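# Restock two low shelves with spare items from desk

## Task

Make every one of the six low shelves hold exactly one cardboard box, one masking-tape roll and one yellow sponge, each resting directly on the shelf surface rather than stacked on something else. Two shelves each lack one item: supply those two from the spares on the desk and leave all remaining spares on the desk. The robot must not tip over or finish leaning, and anything that stays put only because the robot is holding it at the end does not count.

## Robot and tools

Robot: a Rainbow Robotics RB-Y1. It has a two-wheel differential base with two rear casters (0.66 m long, 0.58 m wide, front edge 0.10 m ahead of the drive axle), a folding leg and torso, a pan/tilt head and two 7-joint arms, each with a parallel gripper. The base cannot strafe. A bent leg may poke out past the base front.

Frames: the base frame sits on the floor midway between the drive wheels, with x forward, y left and z up. The chest, left_hand and right_hand poses in the state are expressed in it. A hand point lies between its finger pads, the fingers point along the hand's -z axis and the pads close along its x axis. Reported hand positions get less accurate far from the body. The odometry frame is the base frame as it was at scene start. base_odometry counts wheel rotation only, so wheel slip appears as motion. Heading is in radians, positive to the left, from -3.142 to 3.142.

execute_actions(actions, cameras): actions is a list holding one action or none. An empty list just reports the state and images. An action may contain:
- base: exactly one key. translate_m is a relative straight drive in metres (forward positive, -3 to 3). rotate_rad is a relative turn in place in radians (left/counter-clockwise positive, -3.2 to 3.2). Each is an offset from where the base last reported itself.
- joints: a single flat dictionary covering all parts, keyed by joint name, with each value an absolute target. Radians unless the name ends in _m. Torso: torso_squat_rad 0 to 1.2 (lowers the chest, kept level), torso_shift_rad -0.3 to 0.6 (hips forward), torso_pitch_rad -0.2 to 1.4 (forward bow), torso_yaw_rad -1.5 to 1.5 (left positive). Per arm (left_ / right_): shoulder_pitch -2.356 to 2.356 (negative raises the arm forward); shoulder_roll left 0 to 3.141, right -3.141 to 0 (outward lift); shoulder_yaw -2.094 to 2.094; elbow -2.617 to 0.01 (negative bends); forearm_roll -3.141 to 3.141; wrist_pitch -1.57 to 1.919 (negative tips the hand forward); hand_roll -2.705 to 2.705; gripper_m 0 to 0.1 = pad gap in metres. On both arms, yaw and roll signs mean the same thing (left/counter-clockwise positive). head_pan_rad -0.523 to 0.523, head_tilt_rad -0.35 to 1.57 (down positive). Done tolerance is ±0.02, or ±0.004 for grippers.
- speeds: caps for this action only. translate_m 0.05 to 0.4 m/s, rotate_rad 0.1 to 1.509 rad/s. The maxima are the defaults. A base move needing over 8.667 s is refused.
- min_time_s: 0.1 to 8, the minimum duration for the arm and head motions.
If any key or value is invalid, the whole call is rejected and nothing moves. Joints you omit may still be driving to older targets. cameras lists head_camera, left_wrist_camera, right_wrist_camera or all. Omitting it gives every camera, and [] gives none. The pictures line tells the image order.

Torso combos must also satisfy: squat+shift<=1.52; squat-shift+pitch<=1.57; shift+0.5pitch-0.4squat<=0.7; shift+0.3pitch-0.5squat<=0.39. Otherwise the commanded torso joints stop short with off_target.

wait(seconds): 0 to 10 s of no new commands, then returns the state. zoom_image(camera, region): region is [x0,y0,x1,y1] in pixels of that camera's latest full image, at most 504x504. The head image is 896x504 and the wrist images are 644x364. read_manual gives licence text only. finished_scene(scene) closes the current scene by its number after the last command has been held. It is irreversible, and it reports success.

Result lines: base_status and joint_status describe how each commanded motion ended. done: reached, though for the base that only means the wheels turned as asked. off_target: settled elsewhere and may still push. time_out: took too long. contact_stop: the arm or torso met firm resistance. stopped_with_arm: the torso halted because an arm hit. limit_stop_at_own_body: a guard stopped it before self-contact. limit_stop_at_motor_heat: a heat stop. A contact_stop, time_out or stopped_with_arm halts the whole group (the torso group or that arm) and freezes it where it is. "joint command not followed" plus a cause line means the arm collision check rejected the arm targets; the gripper still acts. on_its_own describes joints this call did not command, and "held at" gives the held target, not the position. MOTOR HOT warns from 65 °C. An OVER-TEMPERATURE FAULT brakes the robot at 80 °C; afterwards, resend the targets. A torque fault freezes everything for 10 s.

Recovery: after a stop, first retreat the arms in a separate action, then the torso. Special case: if the torso contact-stops right away while both hands carry one object, set every arm joint (not the grippers) to its reported value, then resend the torso command.

Grasping: command an opening at least 0.005 m narrower than the object. The resulting off_target is expected. Keep each arm's load under 3 kg. Heavy loads held far forward can tip the robot, and nothing prevents that.

Avoid: arm-on-arm collisions or pressing, including grippers and fingers, which the check does not cover. Avoid dropping or slamming objects and knocking things off shelves. The base keeps driving into furniture, and the leg can shove the robot backward unnoticed. Do not leave the robot tilted. Loose objects may occasionally get a small push. The robot holds its last command while you think, and heat builds up while it holds loads.

Cameras: pinhole+radial, head_camera fovy 42.161 deg, wrist cameras about 59.5 and 55.9 deg. The calibration is approximate, and wrist camera poses get worse at long reach.

Each tool is called after "Request:" by a JSON object that holds its "method" and its "body", one argument or row to a line.

## Session

Request:
{"method": "execute_actions", "body": {
  "actions": []
}}

Scene clock: 0.00 s.
base_odometry: x=+0.000 y=+0.000 heading=+0.000 (m, m, rad; odometry frame)
base_status: not commanded
joint_positions: torso_squat_rad=+0.350 torso_shift_rad=+0.000 torso_pitch_rad=+0.001 torso_yaw_rad=+0.000 left_shoulder_pitch_rad=+0.005 left_shoulder_roll_rad=+0.042 left_shoulder_yaw_rad=-0.027 left_elbow_rad=-0.248 left_forearm_roll_rad=-0.018 left_wrist_pitch_rad=-0.012 left_hand_roll_rad=-0.010 left_gripper_m=+0.100 right_shoulder_pitch_rad=+0.053 right_shoulder_roll_rad=-0.006 right_shoulder_yaw_rad=+0.001 right_elbow_rad=-0.140 right_forearm_roll_rad=+0.019 right_wrist_pitch_rad=+0.039 right_hand_roll_rad=-0.018 right_gripper_m=+0.100 head_pan_rad=+0.001 head_tilt_rad=+0.401
joint_status: not commanded
chest: x=-0.2275 y=-0.0005 z=+1.2475 quat_wxyz=(+1.000, +0.000, +0.001, +0.000) (m; base frame)
left_hand: x=-0.1089 y=+0.2486 z=+0.5729 quat_wxyz=(+0.991, +0.021, -0.126, -0.029) (m; base frame)
right_hand: x=-0.2072 y=-0.2255 z=+0.5621 quat_wxyz=(+1.000, -0.004, -0.025, -0.008) (m; base frame)
pictures: head_camera, left_wrist_camera, right_wrist_camera
Images, in order (width x height): head_camera 896x504, left_wrist_camera 644x364, right_wrist_camera 644x364.

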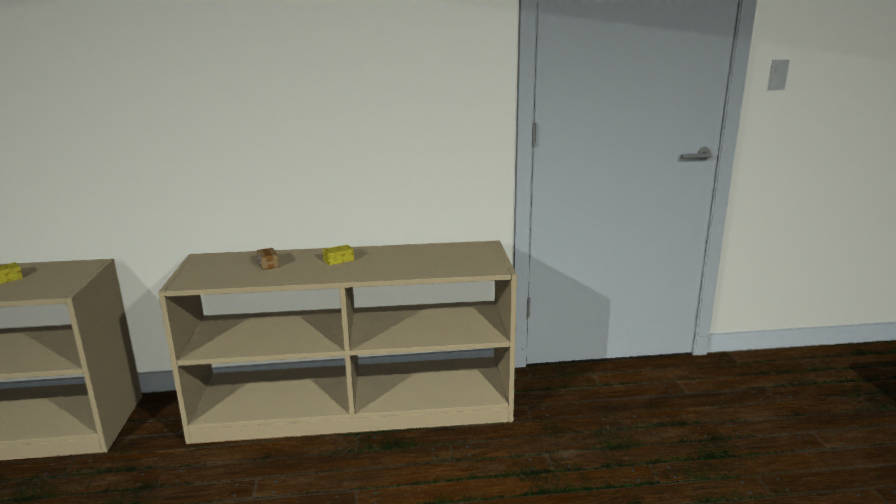

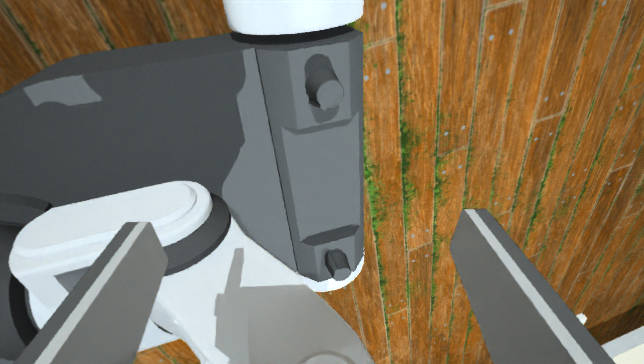

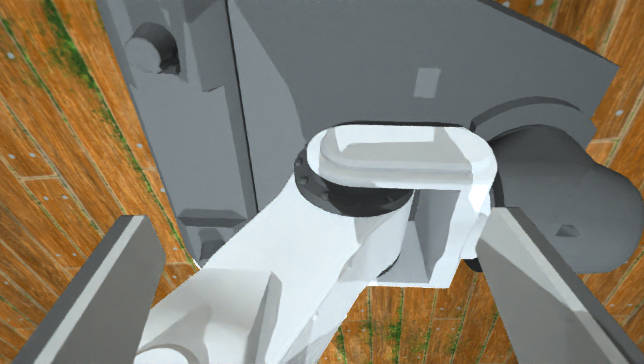

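This shelf lacks tape. Scan around.

Request:
{"method": "execute_actions", "body": {
  "actions": [
    {"base":{"rotate_rad":1.0}}
  ],
  "cameras": ["head_camera"]
}}

Request:
{"method": "execute_actions", "body": {
  "actions": [
    {"base":{"rotate_rad":1.05}}
  ],
  "cameras": ["head_camera"]
}}

Request:
{"method": "execute_actions", "body": {
  "actions": [
    {"base":{"rotate_rad":1.05}}
  ],
  "cameras": ["head_camera"]
}}

Request:
{"method": "execute_actions", "body": {
  "actions": [
    {"base":{"rotate_rad":1.05}}
  ],
  "cameras": ["head_camera"]
}}

Request:
{"method": "execute_actions", "body": {
  "actions": [
    {"base":{"rotate_rad":1.05}}
  ],
  "cameras": ["head_camera"]
}}

Scene clock: 9.60 s.
base_odometry: x=+0.000 y=+0.000 heading=+0.999 (m, m, rad; odometry frame)
base_status: done
joint_positions: torso_squat_rad=+0.350 torso_shift_rad=+0.000 torso_pitch_rad=+0.001 torso_yaw_rad=+0.000 left_shoulder_pitch_rad=+0.005 left_shoulder_roll_rad=+0.042 left_shoulder_yaw_rad=-0.027 left_elbow_rad=-0.248 left_forearm_roll_rad=-0.018 left_wrist_pitch_rad=-0.012 left_hand_roll_rad=-0.010 left_gripper_m=+0.100 right_shoulder_pitch_rad=+0.053 right_shoulder_roll_rad=-0.006 right_shoulder_yaw_rad=+0.001 right_elbow_rad=-0.140 right_forearm_roll_rad=+0.019 right_wrist_pitch_rad=+0.039 right_hand_roll_rad=-0.018 right_gripper_m=+0.100 head_pan_rad=+0.001 head_tilt_rad=+0.401
joint_status: not commanded
chest: x=-0.2275 y=-0.0005 z=+1.2475 quat_wxyz=(+1.000, +0.000, +0.001, +0.000) (m; base frame)
left_hand: x=-0.1089 y=+0.2486 z=+0.5729 quat_wxyz=(+0.991, +0.021, -0.126, -0.029) (m; base frame)
right_hand: x=-0.2072 y=-0.2255 z=+0.5622 quat_wxyz=(+1.000, -0.004, -0.025, -0.008) (m; base frame)
pictures: head_camera
camera_calibration (this result's frames):
head_camera: T_world_to_cam=[[-0.0171029, -0.999562, -0.0241428, 0.0369652], [-0.355001, 0.0286438, -0.934427, 1.33444], [0.934709, -0.0074107, -0.355336, 0.642625], [0, 0, 0, 1]] pos_world=[-0.126306, 0.00348777, 1.47618]
Images, in order (width x height): head_camera 896x504.

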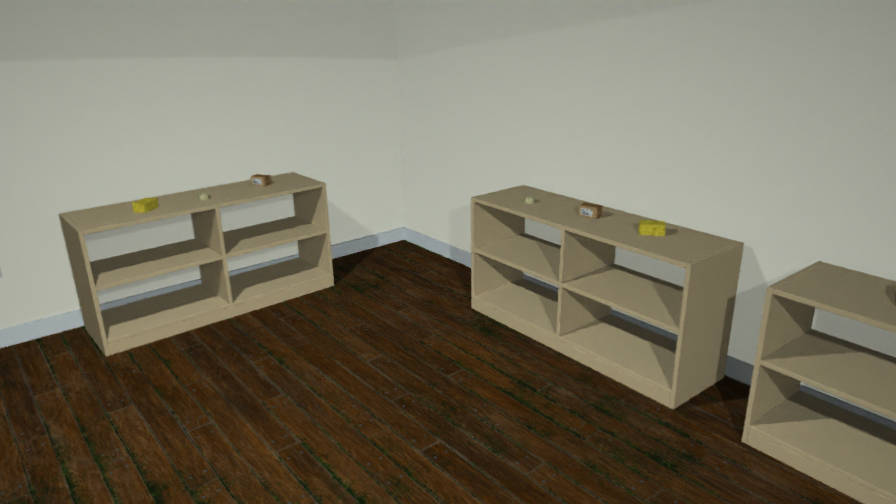

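Scene clock: 12.97 s.
base_odometry: x=+0.000 y=+0.000 heading=+2.049 (m, m, rad; odometry frame)
base_status: done
joint_positions: torso_squat_rad=+0.350 torso_shift_rad=+0.000 torso_pitch_rad=+0.001 torso_yaw_rad=+0.000 left_shoulder_pitch_rad=+0.005 left_shoulder_roll_rad=+0.042 left_shoulder_yaw_rad=-0.027 left_elbow_rad=-0.248 left_forearm_roll_rad=-0.018 left_wrist_pitch_rad=-0.012 left_hand_roll_rad=-0.010 left_gripper_m=+0.100 right_shoulder_pitch_rad=+0.053 right_shoulder_roll_rad=-0.006 right_shoulder_yaw_rad=+0.001 right_elbow_rad=-0.140 right_forearm_roll_rad=+0.019 right_wrist_pitch_rad=+0.039 right_hand_roll_rad=-0.018 right_gripper_m=+0.100 head_pan_rad=+0.001 head_tilt_rad=+0.401
joint_status: not commanded
chest: x=-0.2275 y=-0.0005 z=+1.2475 quat_wxyz=(+1.000, +0.000, +0.001, +0.000) (m; base frame)
left_hand: x=-0.1089 y=+0.2486 z=+0.5729 quat_wxyz=(+0.991, +0.021, -0.126, -0.029) (m; base frame)
right_hand: x=-0.2072 y=-0.2256 z=+0.5622 quat_wxyz=(+1.000, -0.004, -0.025, -0.008) (m; base frame)
pictures: head_camera
camera_calibration (this result's frames):
head_camera: T_world_to_cam=[[-0.0171032, -0.999563, -0.0241302, 0.0369543], [-0.355001, 0.0286321, -0.934427, 1.33444], [0.934709, -0.00741541, -0.355336, 0.642625], [0, 0, 0, 1]] pos_world=[-0.126306, 0.00349552, 1.47618]
Images, in order (width x height): head_camera 896x504.

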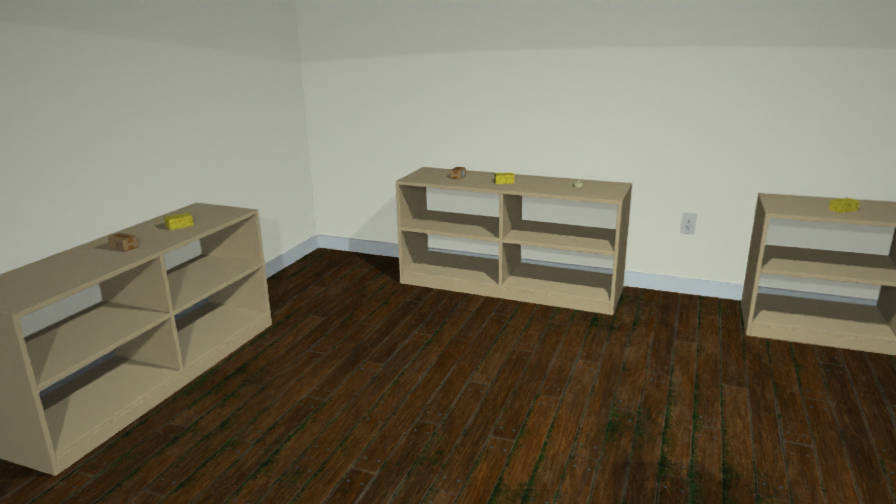

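Scene clock: 16.33 s.
base_odometry: x=+0.000 y=+0.000 heading=+3.098 (m, m, rad; odometry frame)
base_status: done
joint_positions: torso_squat_rad=+0.350 torso_shift_rad=+0.000 torso_pitch_rad=+0.001 torso_yaw_rad=+0.000 left_shoulder_pitch_rad=+0.005 left_shoulder_roll_rad=+0.042 left_shoulder_yaw_rad=-0.027 left_elbow_rad=-0.248 left_forearm_roll_rad=-0.018 left_wrist_pitch_rad=-0.012 left_hand_roll_rad=-0.010 left_gripper_m=+0.100 right_shoulder_pitch_rad=+0.053 right_shoulder_roll_rad=-0.006 right_shoulder_yaw_rad=+0.001 right_elbow_rad=-0.140 right_forearm_roll_rad=+0.019 right_wrist_pitch_rad=+0.039 right_hand_roll_rad=-0.018 right_gripper_m=+0.100 head_pan_rad=+0.001 head_tilt_rad=+0.401
joint_status: not commanded
chest: x=-0.2275 y=-0.0005 z=+1.2475 quat_wxyz=(+1.000, +0.000, +0.001, +0.000) (m; base frame)
left_hand: x=-0.1089 y=+0.2486 z=+0.5729 quat_wxyz=(+0.991, +0.021, -0.126, -0.029) (m; base frame)
right_hand: x=-0.2072 y=-0.2256 z=+0.5622 quat_wxyz=(+1.000, -0.004, -0.025, -0.008) (m; base frame)
pictures: head_camera
camera_calibration (this result's frames):
head_camera: T_world_to_cam=[[-0.0171031, -0.999563, -0.0241241, 0.0369493], [-0.355001, 0.0286264, -0.934427, 1.33444], [0.934709, -0.00741747, -0.355336, 0.642625], [0, 0, 0, 1]] pos_world=[-0.126306, 0.00349943, 1.47618]
Images, in order (width x height): head_camera 896x504.

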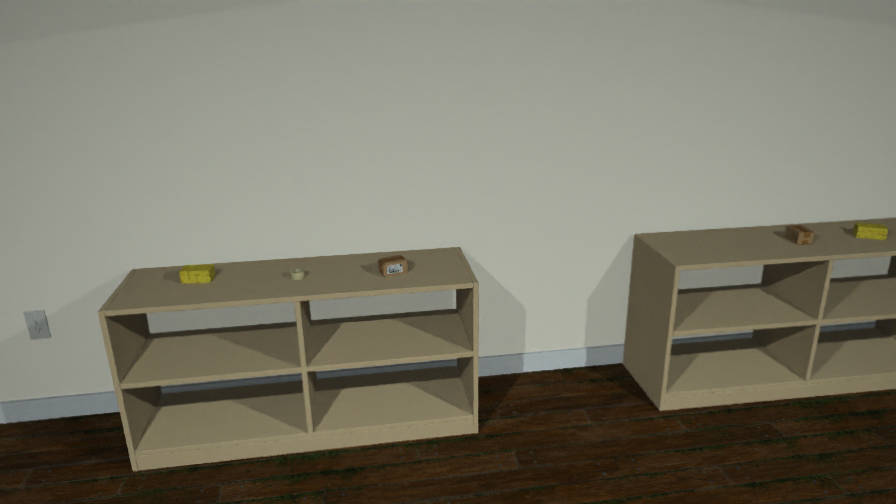

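Scene clock: 19.70 s.
base_odometry: x=+0.000 y=+0.000 heading=-2.135 (m, m, rad; odometry frame)
base_status: done
joint_positions: torso_squat_rad=+0.350 torso_shift_rad=+0.000 torso_pitch_rad=+0.001 torso_yaw_rad=+0.000 left_shoulder_pitch_rad=+0.005 left_shoulder_roll_rad=+0.042 left_shoulder_yaw_rad=-0.027 left_elbow_rad=-0.248 left_forearm_roll_rad=-0.018 left_wrist_pitch_rad=-0.012 left_hand_roll_rad=-0.010 left_gripper_m=+0.100 right_shoulder_pitch_rad=+0.053 right_shoulder_roll_rad=-0.006 right_shoulder_yaw_rad=+0.001 right_elbow_rad=-0.140 right_forearm_roll_rad=+0.019 right_wrist_pitch_rad=+0.039 right_hand_roll_rad=-0.018 right_gripper_m=+0.100 head_pan_rad=+0.001 head_tilt_rad=+0.401
joint_status: not commanded
chest: x=-0.2275 y=-0.0005 z=+1.2475 quat_wxyz=(+1.000, +0.000, +0.001, +0.000) (m; base frame)
left_hand: x=-0.1089 y=+0.2486 z=+0.5729 quat_wxyz=(+0.991, +0.021, -0.126, -0.029) (m; base frame)
right_hand: x=-0.2072 y=-0.2256 z=+0.5622 quat_wxyz=(+1.000, -0.004, -0.025, -0.008) (m; base frame)
pictures: head_camera
camera_calibration (this result's frames):
head_camera: T_world_to_cam=[[-0.0171029, -0.999563, -0.0241219, 0.0369474], [-0.355001, 0.0286242, -0.934427, 1.33444], [0.934709, -0.00741809, -0.355336, 0.642625], [0, 0, 0, 1]] pos_world=[-0.126306, 0.00350088, 1.47618]
Images, in order (width x height): head_camera 896x504.

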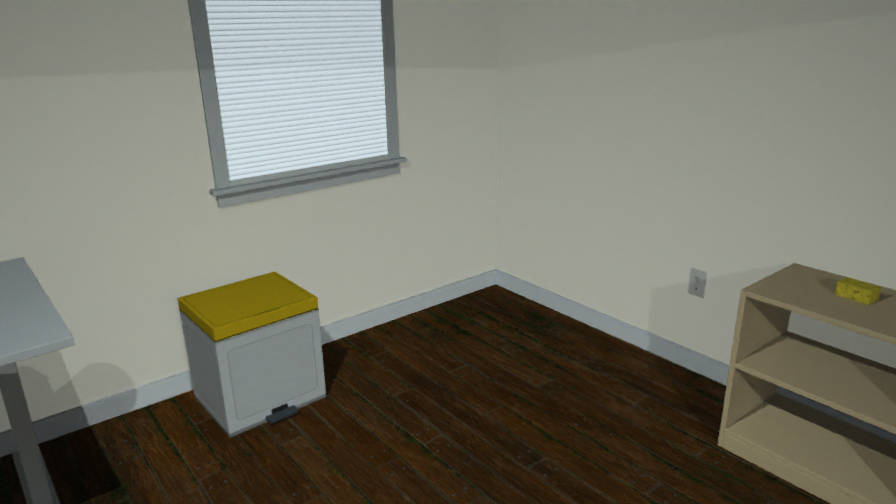

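Scene clock: 23.07 s.
base_odometry: x=+0.000 y=+0.000 heading=-1.086 (m, m, rad; odometry frame)
base_status: done
joint_positions: torso_squat_rad=+0.350 torso_shift_rad=+0.000 torso_pitch_rad=+0.001 torso_yaw_rad=+0.000 left_shoulder_pitch_rad=+0.005 left_shoulder_roll_rad=+0.042 left_shoulder_yaw_rad=-0.027 left_elbow_rad=-0.248 left_forearm_roll_rad=-0.018 left_wrist_pitch_rad=-0.012 left_hand_roll_rad=-0.010 left_gripper_m=+0.100 right_shoulder_pitch_rad=+0.053 right_shoulder_roll_rad=-0.006 right_shoulder_yaw_rad=+0.001 right_elbow_rad=-0.140 right_forearm_roll_rad=+0.019 right_wrist_pitch_rad=+0.039 right_hand_roll_rad=-0.018 right_gripper_m=+0.100 head_pan_rad=+0.001 head_tilt_rad=+0.401
joint_status: not commanded
chest: x=-0.2275 y=-0.0005 z=+1.2475 quat_wxyz=(+1.000, +0.000, +0.001, +0.000) (m; base frame)
left_hand: x=-0.1089 y=+0.2486 z=+0.5729 quat_wxyz=(+0.991, +0.021, -0.126, -0.029) (m; base frame)
right_hand: x=-0.2072 y=-0.2256 z=+0.5622 quat_wxyz=(+1.000, -0.004, -0.025, -0.008) (m; base frame)
pictures: head_camera
camera_calibration (this result's frames):
head_camera: T_world_to_cam=[[-0.0171028, -0.999563, -0.0241207, 0.0369467], [-0.355001, 0.0286231, -0.934428, 1.33444], [0.934709, -0.0074185, -0.355335, 0.642625], [0, 0, 0, 1]] pos_world=[-0.126306, 0.00350194, 1.47618]
Images, in order (width x height): head_camera 896x504.

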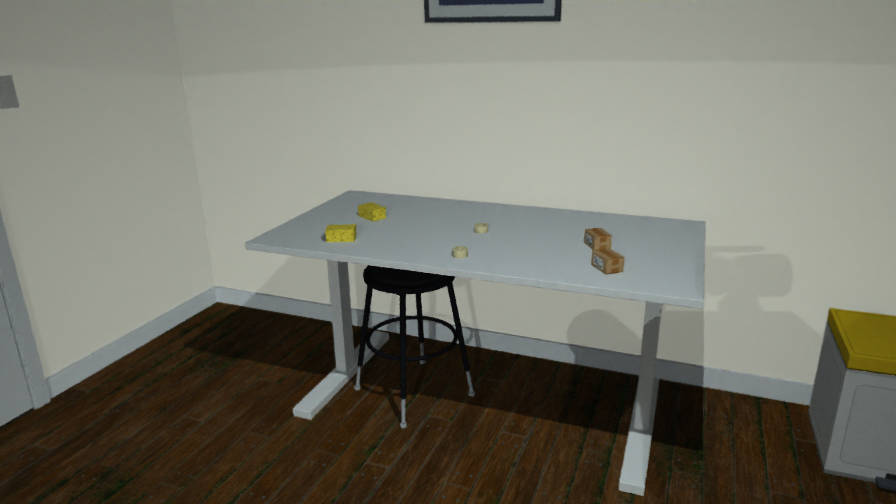

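Request:
{"method": "execute_actions", "body": {
  "actions": [
    {"base":{"translate_m":1.15},"joints":{"head_tilt_rad":0.8,"torso_squat_rad":0.2,"left_shoulder_pitch_rad":-0.9,"left_elbow_rad":-0.9,"left_wrist_pitch_rad":1.8,"right_shoulder_pitch_rad":-0.9,"right_elbow_rad":-0.9,"right_wrist_pitch_rad":1.8}}
  ]
}}

Scene clock: 37.27 s.
base_odometry: x=+0.537 y=-1.017 heading=-1.085 (m, m, rad; odometry frame)
base_status: done
joint_positions: torso_squat_rad=+0.200 torso_shift_rad=+0.000 torso_pitch_rad=+0.001 torso_yaw_rad=+0.000 left_shoulder_pitch_rad=-0.900 left_shoulder_roll_rad=+0.042 left_shoulder_yaw_rad=-0.027 left_elbow_rad=-0.900 left_forearm_roll_rad=-0.018 left_wrist_pitch_rad=+1.800 left_hand_roll_rad=-0.010 left_gripper_m=+0.100 right_shoulder_pitch_rad=-0.900 right_shoulder_roll_rad=-0.006 right_shoulder_yaw_rad=+0.001 right_elbow_rad=-0.900 right_forearm_roll_rad=+0.019 right_wrist_pitch_rad=+1.800 right_hand_roll_rad=-0.018 right_gripper_m=+0.100 head_pan_rad=+0.001 head_tilt_rad=+0.800
joint_status: all done
chest: x=-0.2274 y=-0.0005 z=+1.2760 quat_wxyz=(+1.000, +0.000, +0.001, +0.000) (m; base frame)
left_hand: x=+0.2427 y=+0.1653 z=+0.9815 quat_wxyz=(+0.987, +0.097, +0.020, -0.129) (m; base frame)
right_hand: x=+0.2379 y=-0.1459 z=+0.9786 quat_wxyz=(+0.989, -0.076, +0.021, +0.121) (m; base frame)
pictures: head_camera, left_wrist_camera, right_wrist_camera
camera_calibration (this result's frames):
head_camera: T_world_to_cam=[[-0.0248933, -0.999573, -0.0152807, 0.0229748], [-0.690615, 0.0282467, -0.722671, 0.979676], [0.722794, -0.00743662, -0.691023, 1.10471], [0, 0, 0, 1]] pos_world=[-0.121329, 0.00350772, 1.47172]
left_wrist_camera: T_world_to_cam=[[0.959775, -0.280287, -0.0164519, -0.17439], [-0.245297, -0.865586, 0.436566, -0.187796], [-0.136604, -0.414969, -0.899522, 1.06965], [0, 0, 0, 1]] pos_world=[0.267428, 0.232438, 1.04129]
right_wrist_camera: T_world_to_cam=[[-0.966298, -0.23683, 0.100896, 0.0966542], [-0.154998, 0.848195, 0.506499, -0.298011], [-0.205534, 0.47379, -0.856317, 1.04288], [0, 0, 0, 1]] pos_world=[0.261553, -0.218446, 1.03423]
Images, in order (width x height): head_camera 896x504, left_wrist_camera 644x364, right_wrist_camera 644x364.

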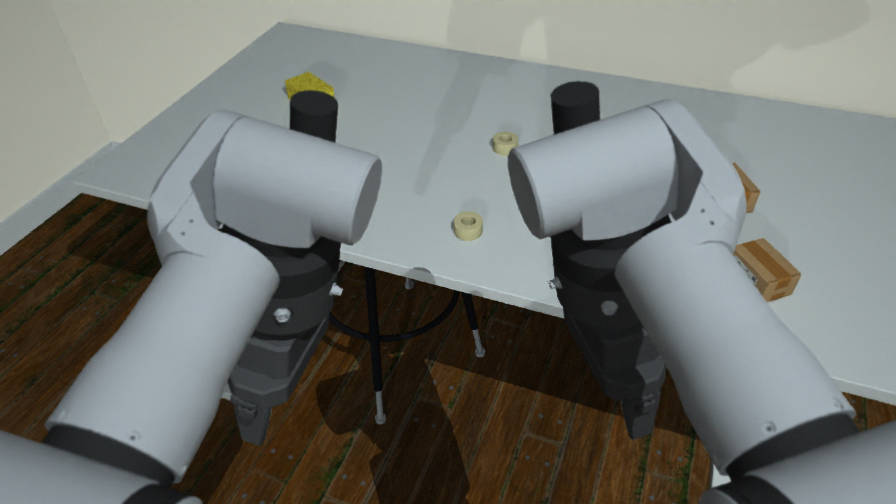

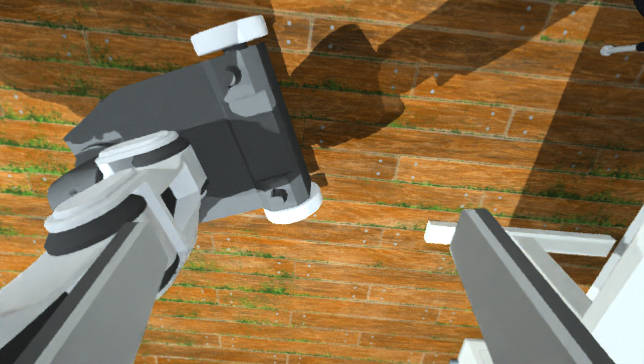

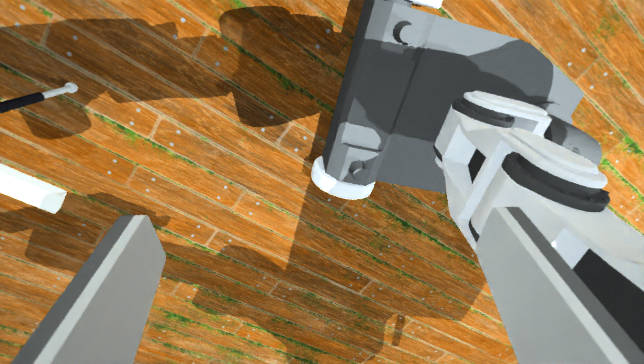

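Request:
{"method": "execute_actions", "body": {
  "actions": [
    {"base":{"translate_m":0.5},"joints":{"head_tilt_rad":1.1,"left_shoulder_yaw_rad":-0.5,"right_shoulder_pitch_rad":-1.2,"right_elbow_rad":-0.4,"right_wrist_pitch_rad":1.6}}
  ]
}}

Scene clock: 53.30 s.
base_odometry: x=+0.770 y=-1.459 heading=-1.085 (m, m, rad; odometry frame)
base_status: done
joint_positions: torso_squat_rad=+0.200 torso_shift_rad=+0.000 torso_pitch_rad=+0.001 torso_yaw_rad=+0.000 left_shoulder_pitch_rad=-0.900 left_shoulder_roll_rad=+0.042 left_shoulder_yaw_rad=-0.500 left_elbow_rad=-0.900 left_forearm_roll_rad=-0.018 left_wrist_pitch_rad=+1.800 left_hand_roll_rad=-0.010 left_gripper_m=+0.100 right_shoulder_pitch_rad=-1.200 right_shoulder_roll_rad=-0.006 right_shoulder_yaw_rad=+0.001 right_elbow_rad=-0.400 right_forearm_roll_rad=+0.019 right_wrist_pitch_rad=+1.600 right_hand_roll_rad=-0.018 right_gripper_m=+0.100 head_pan_rad=+0.001 head_tilt_rad=+1.100
joint_status: all done
chest: x=-0.2274 y=-0.0005 z=+1.2760 quat_wxyz=(+1.000, +0.000, +0.001, +0.000) (m; base frame)
left_hand: x=+0.2379 y=+0.1517 z=+0.9777 quat_wxyz=(+0.923, +0.272, +0.009, -0.273) (m; base frame)
right_hand: x=+0.2660 y=-0.1392 z=+0.9930 quat_wxyz=(+0.981, -0.120, +0.025, +0.148) (m; base frame)
pictures: head_camera, left_wrist_camera, right_wrist_camera
camera_calibration (this result's frames):
head_camera: T_world_to_cam=[[-0.0281175, -0.99958, -0.00702605, 0.010127], [-0.873333, 0.0279846, -0.486318, 0.59332], [0.486311, -0.00753795, -0.873753, 1.3259], [0, 0, 0, 1]] pos_world=[-0.126348, 0.00351353, 1.44712]
left_wrist_camera: T_world_to_cam=[[0.832002, -0.539529, -0.129154, 0.00627697], [-0.52789, -0.841524, 0.114754, 0.179076], [-0.1706, -0.0272961, -0.984962, 1.09273], [0, 0, 0, 1]] pos_world=[0.275729, 0.18391, 1.05656]
right_wrist_camera: T_world_to_cam=[[-0.951455, -0.281093, 0.125377, 0.0895671], [-0.202966, 0.87924, 0.430977, -0.214544], [-0.231381, 0.384608, -0.89361, 1.08931], [0, 0, 0, 1]] pos_world=[0.293719, -0.205144, 1.05465]
Images, in order (width x height): head_camera 896x504, left_wrist_camera 644x364, right_wrist_camera 644x364.

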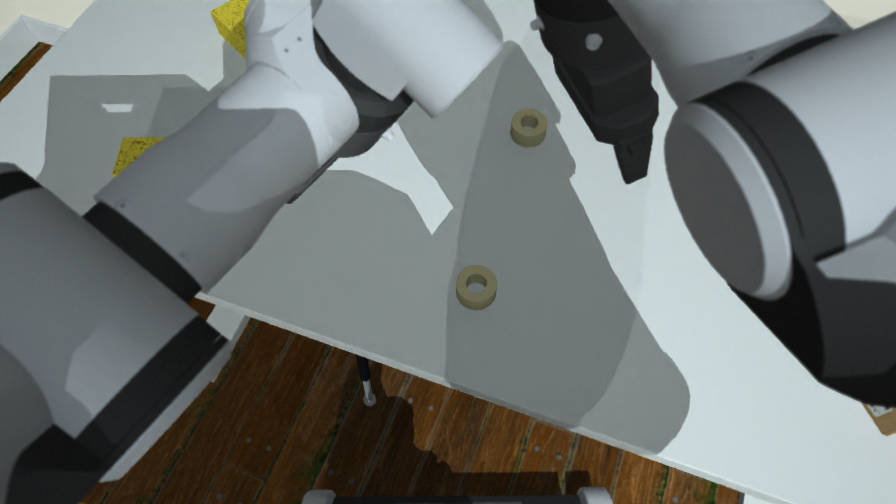

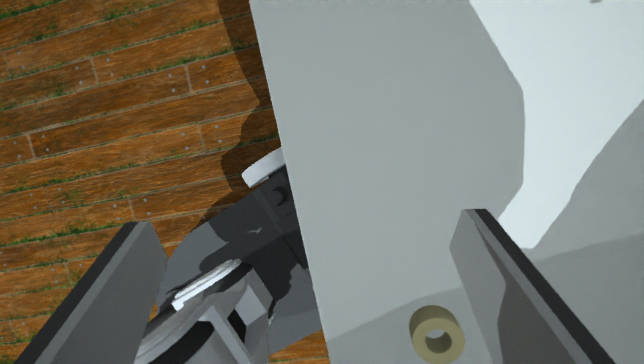

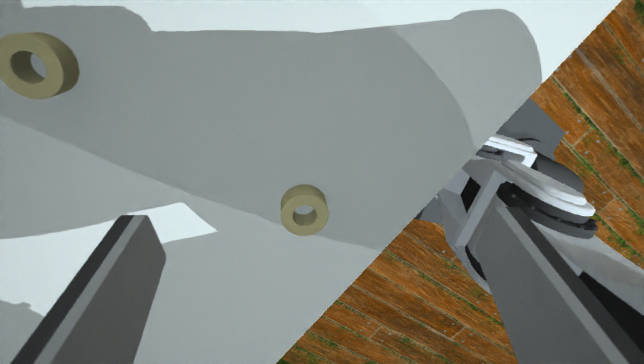

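Request:
{"method": "execute_actions", "body": {
  "actions": [
    {"joints":{"torso_yaw_rad":-0.35,"torso_squat_rad":0.7,"head_pan_rad":0.35,"left_shoulder_yaw_rad":0,"left_shoulder_pitch_rad":-0.8,"left_elbow_rad":-1.0,"left_forearm_roll_rad":0.19,"right_elbow_rad":-1.1,"right_shoulder_roll_rad":-0.3}}
  ]
}}

Scene clock: 65.47 s.
base_odometry: x=+0.770 y=-1.459 heading=-1.085 (m, m, rad; odometry frame)
base_status: not commanded
joint_positions: torso_squat_rad=+0.700 torso_shift_rad=+0.000 torso_pitch_rad=+0.001 torso_yaw_rad=-0.350 left_shoulder_pitch_rad=-0.800 left_shoulder_roll_rad=+0.042 left_shoulder_yaw_rad=+0.000 left_elbow_rad=-1.000 left_forearm_roll_rad=+0.190 left_wrist_pitch_rad=+1.800 left_hand_roll_rad=-0.010 left_gripper_m=+0.100 right_shoulder_pitch_rad=-1.200 right_shoulder_roll_rad=-0.300 right_shoulder_yaw_rad=+0.001 right_elbow_rad=-1.100 right_forearm_roll_rad=+0.019 right_wrist_pitch_rad=+1.600 right_hand_roll_rad=-0.018 right_gripper_m=+0.100 head_pan_rad=+0.350 head_tilt_rad=+1.100
joint_status: all done
chest: x=-0.2276 y=-0.0004 z=+1.1253 quat_wxyz=(+0.985, +0.000, +0.001, -0.174) (m; base frame)
left_hand: x=+0.2350 y=-0.0321 z=+0.8094 quat_wxyz=(+0.952, -0.020, +0.035, -0.303) (m; base frame)
right_hand: x=+0.2837 y=-0.4315 z=+1.1022 quat_wxyz=(+0.924, -0.209, -0.304, -0.096) (m; base frame)
pictures: head_camera, left_wrist_camera, right_wrist_camera
camera_calibration (this result's frames):
head_camera: T_world_to_cam=[[-0.0289385, -0.999556, -0.00704209, 0.0014057], [-0.873237, 0.0287085, -0.48645, 0.519167], [0.486436, -0.0079277, -0.87368, 1.19485], [0, 0, 0, 1]] pos_world=[-0.127824, -0.00402698, 1.29648]
left_wrist_camera: T_world_to_cam=[[0.805948, -0.591986, -0.000596615, -0.21187], [-0.453419, -0.617945, 0.642304, -0.395133], [-0.380604, -0.517393, -0.766449, 0.778218], [0, 0, 0, 1]] pos_world=[0.287788, 0.0330504, 0.850134]
right_wrist_camera: T_world_to_cam=[[-0.818287, 0.0623207, -0.571421, 0.88895], [-0.0750858, 0.973998, 0.213751, 0.243002], [0.569884, 0.217816, -0.792331, 0.892431], [0, 0, 0, 1]] pos_world=[0.237081, -0.486469, 1.16312]
Images, in order (width x height): head_camera 896x504, left_wrist_camera 644x364, right_wrist_camera 644x364.

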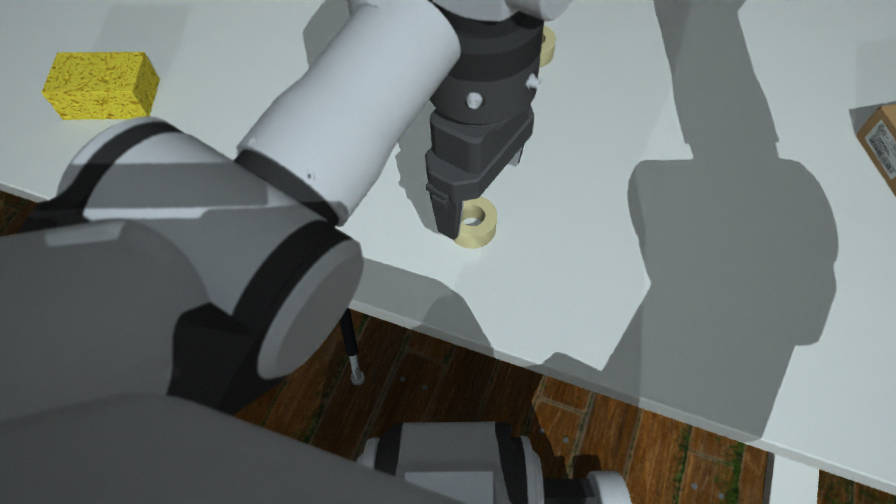

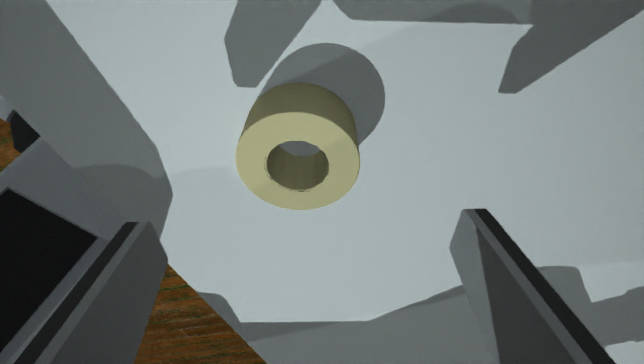

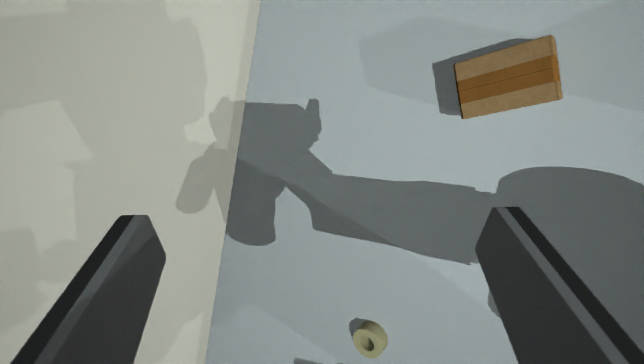

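Request:
{"method": "execute_actions", "body": {
  "actions": [
    {"joints":{"torso_squat_rad":0.79}}
  ],
  "cameras": ["left_wrist_camera","head_camera"]
}}

Scene clock: 77.67 s.
base_odometry: x=+0.770 y=-1.459 heading=-1.085 (m, m, rad; odometry frame)
base_status: not commanded
joint_positions: torso_squat_rad=+0.790 torso_shift_rad=+0.000 torso_pitch_rad=+0.001 torso_yaw_rad=-0.350 left_shoulder_pitch_rad=-0.800 left_shoulder_roll_rad=+0.042 left_shoulder_yaw_rad=+0.000 left_elbow_rad=-1.000 left_forearm_roll_rad=+0.190 left_wrist_pitch_rad=+1.800 left_hand_roll_rad=-0.010 left_gripper_m=+0.100 right_shoulder_pitch_rad=-1.200 right_shoulder_roll_rad=-0.300 right_shoulder_yaw_rad=+0.001 right_elbow_rad=-1.100 right_forearm_roll_rad=+0.019 right_wrist_pitch_rad=+1.600 right_hand_roll_rad=-0.018 right_gripper_m=+0.100 head_pan_rad=+0.350 head_tilt_rad=+1.100
joint_status: all done
chest: x=-0.2276 y=-0.0004 z=+1.0826 quat_wxyz=(+0.985, +0.000, +0.001, -0.174) (m; base frame)
left_hand: x=+0.2350 y=-0.0321 z=+0.7667 quat_wxyz=(+0.952, -0.020, +0.035, -0.303) (m; base frame)
right_hand: x=+0.2837 y=-0.4315 z=+1.0594 quat_wxyz=(+0.924, -0.209, -0.304, -0.096) (m; base frame)
pictures: head_camera, left_wrist_camera
camera_calibration (this result's frames):
head_camera: T_world_to_cam=[[-0.0289386, -0.999556, -0.00704108, 0.00112754], [-0.873253, 0.0287084, -0.48642, 0.498366], [0.486407, -0.00792766, -0.873697, 1.15756], [0, 0, 0, 1]] pos_world=[-0.127812, -0.00400349, 1.25378]
left_wrist_camera: T_world_to_cam=[[0.805956, -0.591975, -0.000642083, -0.211833], [-0.453375, -0.617953, 0.642327, -0.367705], [-0.380638, -0.517397, -0.76643, 0.745478], [0, 0, 0, 1]] pos_world=[0.287778, 0.0330833, 0.807408]
Images, in order (width x height): head_camera 896x504, left_wrist_camera 644x364.

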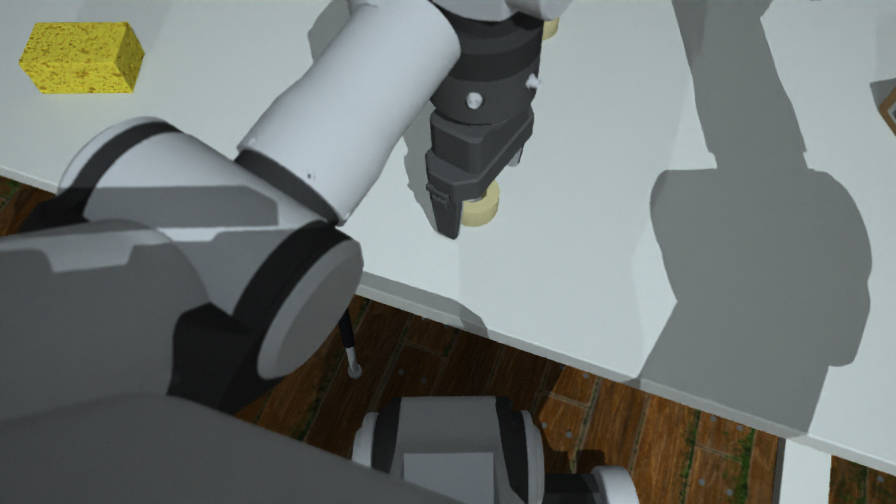

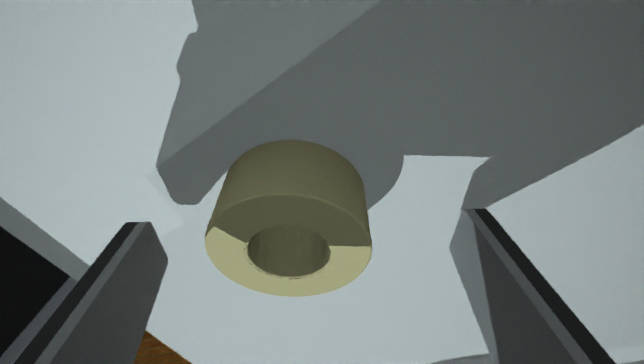

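Request:
{"method": "execute_actions", "body": {
  "actions": [
    {"joints":{"torso_squat_rad":0.81}}
  ],
  "cameras": []
}}

Request:
{"method": "execute_actions", "body": {
  "actions": [
    {"joints":{"left_gripper_m":0.03}}
  ],
  "cameras": []
}}

Request:
{"method": "execute_actions", "body": {
  "actions": [
    {"joints":{"torso_squat_rad":0.6,"left_shoulder_pitch_rad":-0.9,"left_elbow_rad":-1.3}}
  ],
  "cameras": ["left_wrist_camera"]
}}

Scene clock: 83.87 s.
base_odometry: x=+0.770 y=-1.459 heading=-1.085 (m, m, rad; odometry frame)
base_status: not commanded
joint_positions: torso_squat_rad=+0.810 torso_shift_rad=+0.000 torso_pitch_rad=+0.001 torso_yaw_rad=-0.350 left_shoulder_pitch_rad=-0.800 left_shoulder_roll_rad=+0.042 left_shoulder_yaw_rad=+0.000 left_elbow_rad=-1.000 left_forearm_roll_rad=+0.190 left_wrist_pitch_rad=+1.800 left_hand_roll_rad=-0.010 left_gripper_m=+0.100 right_shoulder_pitch_rad=-1.200 right_shoulder_roll_rad=-0.300 right_shoulder_yaw_rad=+0.001 right_elbow_rad=-1.100 right_forearm_roll_rad=+0.019 right_wrist_pitch_rad=+1.600 right_hand_roll_rad=-0.018 right_gripper_m=+0.100 head_pan_rad=+0.350 head_tilt_rad=+1.100
joint_status: all done
chest: x=-0.2276 y=-0.0004 z=+1.0726 quat_wxyz=(+0.985, +0.000, +0.001, -0.174) (m; base frame)
left_hand: x=+0.2350 y=-0.0321 z=+0.7567 quat_wxyz=(+0.952, -0.020, +0.035, -0.303) (m; base frame)
right_hand: x=+0.2837 y=-0.4315 z=+1.0494 quat_wxyz=(+0.924, -0.209, -0.304, -0.096) (m; base frame)
pictures: none
No camera images: the call's "cameras" was empty. Leave "cameras" out to get every camera's image.

Scene clock: 85.07 s.
base_odometry: x=+0.770 y=-1.459 heading=-1.085 (m, m, rad; odometry frame)
base_status: not commanded
joint_positions: torso_squat_rad=+0.810 torso_shift_rad=+0.000 torso_pitch_rad=+0.001 torso_yaw_rad=-0.350 left_shoulder_pitch_rad=-0.800 left_shoulder_roll_rad=+0.042 left_shoulder_yaw_rad=+0.000 left_elbow_rad=-1.000 left_forearm_roll_rad=+0.190 left_wrist_pitch_rad=+1.800 left_hand_roll_rad=-0.010 left_gripper_m=+0.050 right_shoulder_pitch_rad=-1.200 right_shoulder_roll_rad=-0.300 right_shoulder_yaw_rad=+0.001 right_elbow_rad=-1.100 right_forearm_roll_rad=+0.019 right_wrist_pitch_rad=+1.600 right_hand_roll_rad=-0.018 right_gripper_m=+0.100 head_pan_rad=+0.350 head_tilt_rad=+1.100
joint_status: left_gripper_m off_target (ended at +0.050, target +0.030)
chest: x=-0.2276 y=-0.0004 z=+1.0726 quat_wxyz=(+0.985, +0.000, +0.001, -0.174) (m; base frame)
left_hand: x=+0.2350 y=-0.0321 z=+0.7567 quat_wxyz=(+0.952, -0.020, +0.035, -0.303) (m; base frame)
right_hand: x=+0.2837 y=-0.4315 z=+1.0494 quat_wxyz=(+0.924, -0.209, -0.304, -0.096) (m; base frame)
pictures: none
No camera images: the call's "cameras" was empty. Leave "cameras" out to get every camera's image.

Scene clock: 86.57 s.
base_odometry: x=+0.770 y=-1.459 heading=-1.085 (m, m, rad; odometry frame)
base_status: not commanded
joint_positions: torso_squat_rad=+0.600 torso_shift_rad=+0.000 torso_pitch_rad=+0.001 torso_yaw_rad=-0.350 left_shoulder_pitch_rad=-0.900 left_shoulder_roll_rad=+0.042 left_shoulder_yaw_rad=+0.000 left_elbow_rad=-1.300 left_forearm_roll_rad=+0.190 left_wrist_pitch_rad=+1.800 left_hand_roll_rad=-0.010 left_gripper_m=+0.050 right_shoulder_pitch_rad=-1.200 right_shoulder_roll_rad=-0.300 right_shoulder_yaw_rad=+0.001 right_elbow_rad=-1.100 right_forearm_roll_rad=+0.019 right_wrist_pitch_rad=+1.600 right_hand_roll_rad=-0.018 right_gripper_m=+0.100 head_pan_rad=+0.350 head_tilt_rad=+1.100
joint_status: all done
chest: x=-0.2274 y=-0.0005 z=+1.1677 quat_wxyz=(+0.985, +0.000, +0.001, -0.174) (m; base frame)
left_hand: x=+0.2889 y=-0.0931 z=+0.9801 quat_wxyz=(+0.926, -0.060, -0.153, -0.339) (m; base frame)
right_hand: x=+0.2839 y=-0.4315 z=+1.1443 quat_wxyz=(+0.924, -0.209, -0.304, -0.096) (m; base frame)
pictures: left_wrist_camera
camera_calibration (this result's frames):
left_wrist_camera: T_world_to_cam=[[0.696189, -0.612432, 0.374498, -0.629108], [-0.697946, -0.455449, 0.552664, -0.344365], [-0.167904, -0.646138, -0.744523, 0.803019], [0, 0, 0, 1]] pos_world=[0.33246, -0.0232655, 1.02378]
Images, in order (width x height): left_wrist_camera 644x364.

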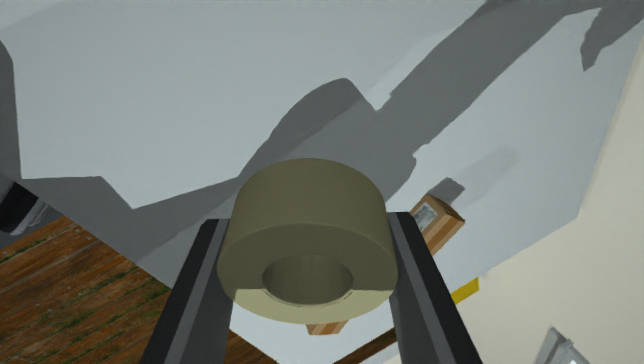

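Request:
{"method": "execute_actions", "body": {
  "actions": [
    {"base":{"translate_m":0.13},"joints":{"torso_yaw_rad":0,"torso_shift_rad":0.2,"torso_squat_rad":0.7,"head_pan_rad":0,"left_shoulder_roll_rad":0.3,"right_shoulder_pitch_rad":-1.0,"right_shoulder_roll_rad":-0.04,"right_elbow_rad":-0.8,"right_forearm_roll_rad":-0.22,"right_wrist_pitch_rad":1.8}}
  ],
  "cameras": ["right_wrist_camera","head_camera"]
}}

Scene clock: 96.90 s.
base_odometry: x=+0.830 y=-1.573 heading=-1.084 (m, m, rad; odometry frame)
base_status: done
joint_positions: torso_squat_rad=+0.700 torso_shift_rad=+0.198 torso_pitch_rad=-0.001 torso_yaw_rad=+0.000 left_shoulder_pitch_rad=-0.900 left_shoulder_roll_rad=+0.300 left_shoulder_yaw_rad=+0.000 left_elbow_rad=-1.300 left_forearm_roll_rad=+0.190 left_wrist_pitch_rad=+1.800 left_hand_roll_rad=-0.010 left_gripper_m=+0.050 right_shoulder_pitch_rad=-1.000 right_shoulder_roll_rad=-0.040 right_shoulder_yaw_rad=+0.001 right_elbow_rad=-0.800 right_forearm_roll_rad=-0.220 right_wrist_pitch_rad=+1.800 right_hand_roll_rad=-0.018 right_gripper_m=+0.100 head_pan_rad=+0.000 head_tilt_rad=+1.100
joint_status: all done
chest: x=-0.1226 y=+0.0000 z=+1.1147 quat_wxyz=(+1.000, +0.000, +0.000, +0.000) (m; base frame)
left_hand: x=+0.4233 y=+0.2322 z=+0.9555 quat_wxyz=(+0.976, +0.067, -0.184, -0.093) (m; base frame)
right_hand: x=+0.3453 y=-0.1070 z=+0.8379 quat_wxyz=(+0.989, +0.016, +0.038, +0.140) (m; base frame)
pictures: head_camera, right_wrist_camera
camera_calibration (this result's frames):
head_camera: T_world_to_cam=[[-0.0289516, -0.999559, -0.00656957, 0.0118378], [-0.87247, 0.0284768, -0.487836, 0.608189], [0.487809, -0.00839189, -0.87291, 1.13324], [0, 0, 0, 1]] pos_world=[-0.0218369, 0.00402338, 1.28599]
right_wrist_camera: T_world_to_cam=[[-0.95195, -0.285886, 0.109818, 0.20624], [-0.145783, 0.738365, 0.658456, -0.385331], [-0.269329, 0.610807, -0.744564, 0.86906], [0, 0, 0, 1]] pos_world=[0.374218, -0.187352, 0.878146]
Images, in order (width x height): head_camera 896x504, right_wrist_camera 644x364.

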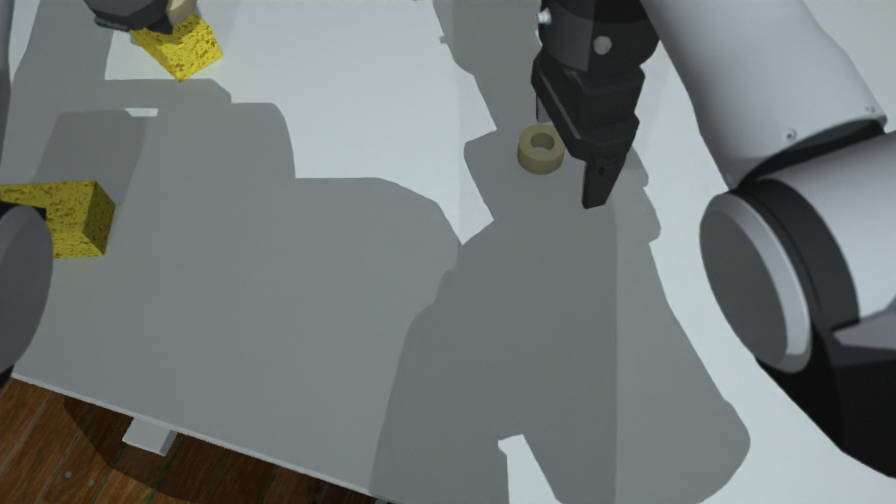

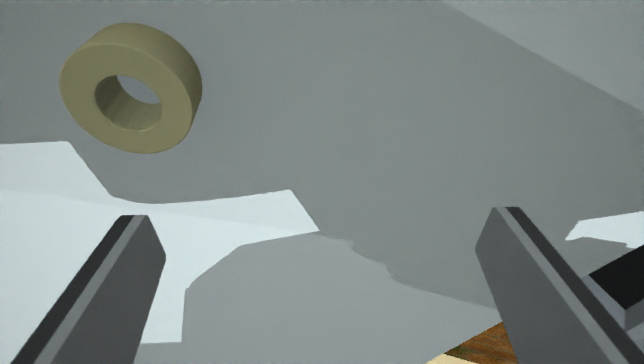

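Request:
{"method": "execute_actions", "body": {
  "actions": [
    {"joints":{"torso_shift_rad":0.35}}
  ],
  "cameras": ["right_wrist_camera"]
}}

Scene clock: 104.30 s.
base_odometry: x=+0.831 y=-1.574 heading=-1.085 (m, m, rad; odometry frame)
base_status: not commanded
joint_positions: torso_squat_rad=+0.700 torso_shift_rad=+0.349 torso_pitch_rad=-0.001 torso_yaw_rad=+0.000 left_shoulder_pitch_rad=-0.900 left_shoulder_roll_rad=+0.300 left_shoulder_yaw_rad=+0.000 left_elbow_rad=-1.300 left_forearm_roll_rad=+0.190 left_wrist_pitch_rad=+1.800 left_hand_roll_rad=-0.010 left_gripper_m=+0.050 right_shoulder_pitch_rad=-1.000 right_shoulder_roll_rad=-0.040 right_shoulder_yaw_rad=+0.001 right_elbow_rad=-0.800 right_forearm_roll_rad=-0.220 right_wrist_pitch_rad=+1.800 right_hand_roll_rad=-0.018 right_gripper_m=+0.100 head_pan_rad=+0.000 head_tilt_rad=+1.100
joint_status: all done
chest: x=-0.0453 y=-0.0002 z=+1.0930 quat_wxyz=(+1.000, +0.000, +0.000, +0.000) (m; base frame)
left_hand: x=+0.5006 y=+0.2320 z=+0.9338 quat_wxyz=(+0.976, +0.067, -0.184, -0.093) (m; base frame)
right_hand: x=+0.4226 y=-0.1071 z=+0.8161 quat_wxyz=(+0.989, +0.016, +0.038, +0.140) (m; base frame)
pictures: right_wrist_camera
camera_calibration (this result's frames):
right_wrist_camera: T_world_to_cam=[[-0.951943, -0.285915, 0.109807, 0.282166], [-0.145756, 0.738231, 0.658612, -0.359822], [-0.26937, 0.610956, -0.744428, 0.873664], [0, 0, 0, 1]] pos_world=[0.451499, -0.187463, 0.856379]
Images, in order (width x height): right_wrist_camera 644x364.

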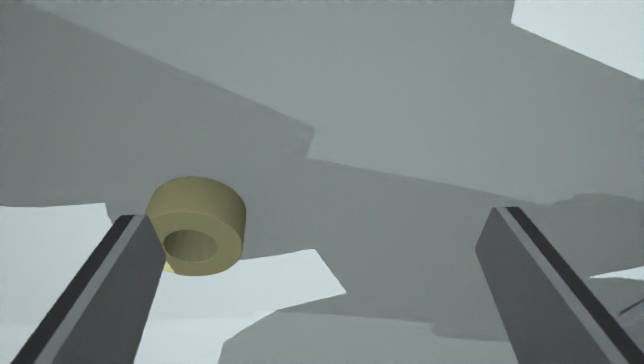

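Request:
{"method": "execute_actions", "body": {
  "actions": [
    {"joints":{"torso_shift_rad":0.43,"torso_yaw_rad":0.13}}
  ],
  "cameras": ["right_wrist_camera","head_camera"]
}}

Scene clock: 111.07 s.
base_odometry: x=+0.830 y=-1.573 heading=-1.084 (m, m, rad; odometry frame)
base_status: not commanded
joint_positions: torso_squat_rad=+0.700 torso_shift_rad=+0.428 torso_pitch_rad=-0.001 torso_yaw_rad=+0.130 left_shoulder_pitch_rad=-0.900 left_shoulder_roll_rad=+0.300 left_shoulder_yaw_rad=+0.000 left_elbow_rad=-1.300 left_forearm_roll_rad=+0.190 left_wrist_pitch_rad=+1.800 left_hand_roll_rad=-0.010 left_gripper_m=+0.050 right_shoulder_pitch_rad=-1.000 right_shoulder_roll_rad=-0.040 right_shoulder_yaw_rad=+0.001 right_elbow_rad=-0.800 right_forearm_roll_rad=-0.220 right_wrist_pitch_rad=+1.800 right_hand_roll_rad=-0.018 right_gripper_m=+0.100 head_pan_rad=+0.000 head_tilt_rad=+1.100
joint_status: all done
chest: x=-0.0059 y=-0.0002 z=+1.0768 quat_wxyz=(+0.998, +0.000, +0.000, +0.065) (m; base frame)
left_hand: x=+0.5054 y=+0.3008 z=+0.9177 quat_wxyz=(+0.980, +0.079, -0.179, -0.030) (m; base frame)
right_hand: x=+0.4721 y=-0.0456 z=+0.8000 quat_wxyz=(+0.978, +0.014, +0.039, +0.204) (m; base frame)
pictures: head_camera, right_wrist_camera
camera_calibration (this result's frames):
head_camera: T_world_to_cam=[[0.100857, -0.994878, -0.00673187, 0.0157093], [-0.868729, -0.0847664, -0.48798, 0.69173], [0.48491, 0.0550643, -0.872829, 1.04309], [0, 0, 0, 1]] pos_world=[0.0935386, 0.0168275, 1.24809]
right_wrist_camera: T_world_to_cam=[[-0.906885, -0.406875, 0.109606, 0.321981], [-0.240355, 0.71313, 0.65854, -0.343841], [-0.346106, 0.570876, -0.744521, 0.871892], [0, 0, 0, 1]] pos_world=[0.511123, -0.121533, 0.840284]
Images, in order (width x height): head_camera 896x504, right_wrist_camera 644x364.

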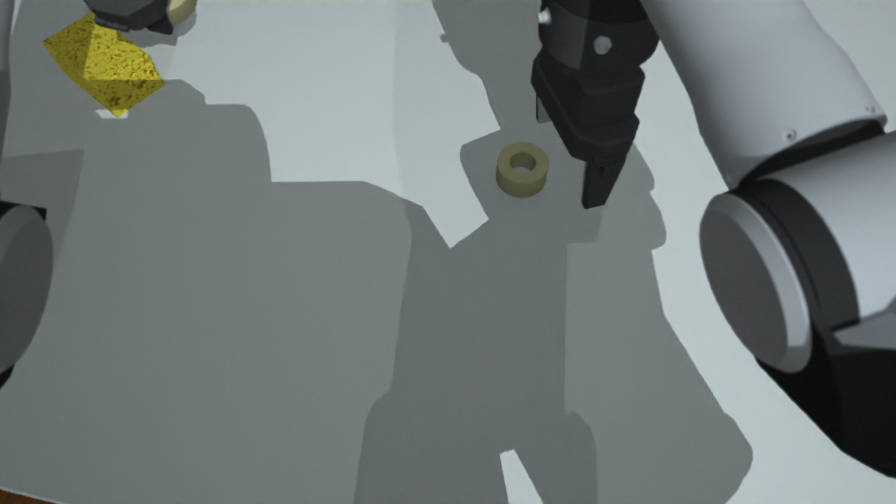

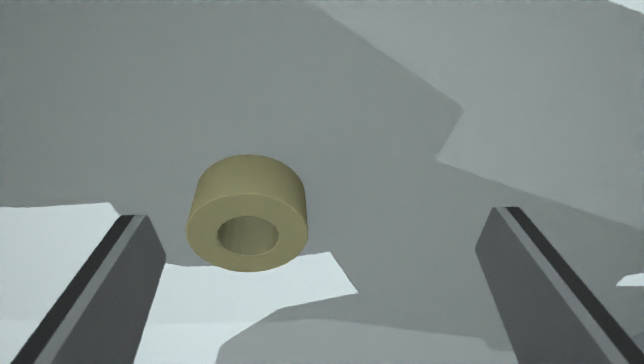

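Request:
{"method": "execute_actions", "body": {
  "actions": [
    {"joints":{"torso_shift_rad":0.41,"torso_yaw_rad":0.2,"right_shoulder_pitch_rad":-1.1,"right_elbow_rad":-0.5,"right_wrist_pitch_rad":1.55}}
  ],
  "cameras": ["right_wrist_camera"]
}}

Scene clock: 119.10 s.
base_odometry: x=+0.831 y=-1.574 heading=-1.084 (m, m, rad; odometry frame)
base_status: not commanded
joint_positions: torso_squat_rad=+0.700 torso_shift_rad=+0.410 torso_pitch_rad=+0.001 torso_yaw_rad=+0.200 left_shoulder_pitch_rad=-0.900 left_shoulder_roll_rad=+0.300 left_shoulder_yaw_rad=+0.000 left_elbow_rad=-1.300 left_forearm_roll_rad=+0.190 left_wrist_pitch_rad=+1.800 left_hand_roll_rad=-0.010 left_gripper_m=+0.050 right_shoulder_pitch_rad=-1.100 right_shoulder_roll_rad=-0.040 right_shoulder_yaw_rad=+0.001 right_elbow_rad=-0.500 right_forearm_roll_rad=-0.220 right_wrist_pitch_rad=+1.550 right_hand_roll_rad=-0.018 right_gripper_m=+0.100 head_pan_rad=+0.000 head_tilt_rad=+1.100
joint_status: all done
chest: x=-0.0143 y=-0.0004 z=+1.0809 quat_wxyz=(+0.995, +0.000, +0.000, +0.100) (m; base frame)
left_hand: x=+0.4744 y=+0.3357 z=+0.9211 quat_wxyz=(+0.981, +0.085, -0.175, +0.004) (m; base frame)
right_hand: x=+0.4850 y=-0.0080 z=+0.7730 quat_wxyz=(+0.974, +0.008, +0.015, +0.224) (m; base frame)
pictures: right_wrist_camera
camera_calibration (this result's frames):
right_wrist_camera: T_world_to_cam=[[-0.893959, -0.443254, 0.0660608, 0.378988], [-0.300705, 0.702585, 0.644942, -0.310042], [-0.332287, 0.556687, -0.761371, 0.841035], [0, 0, 0, 1]] pos_world=[0.525033, -0.0823746, 0.815262]
Images, in order (width x height): right_wrist_camera 644x364.

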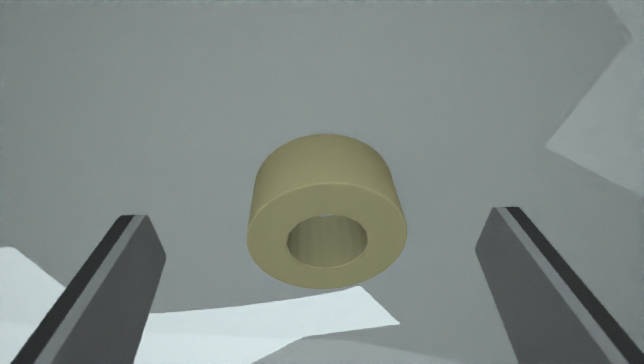

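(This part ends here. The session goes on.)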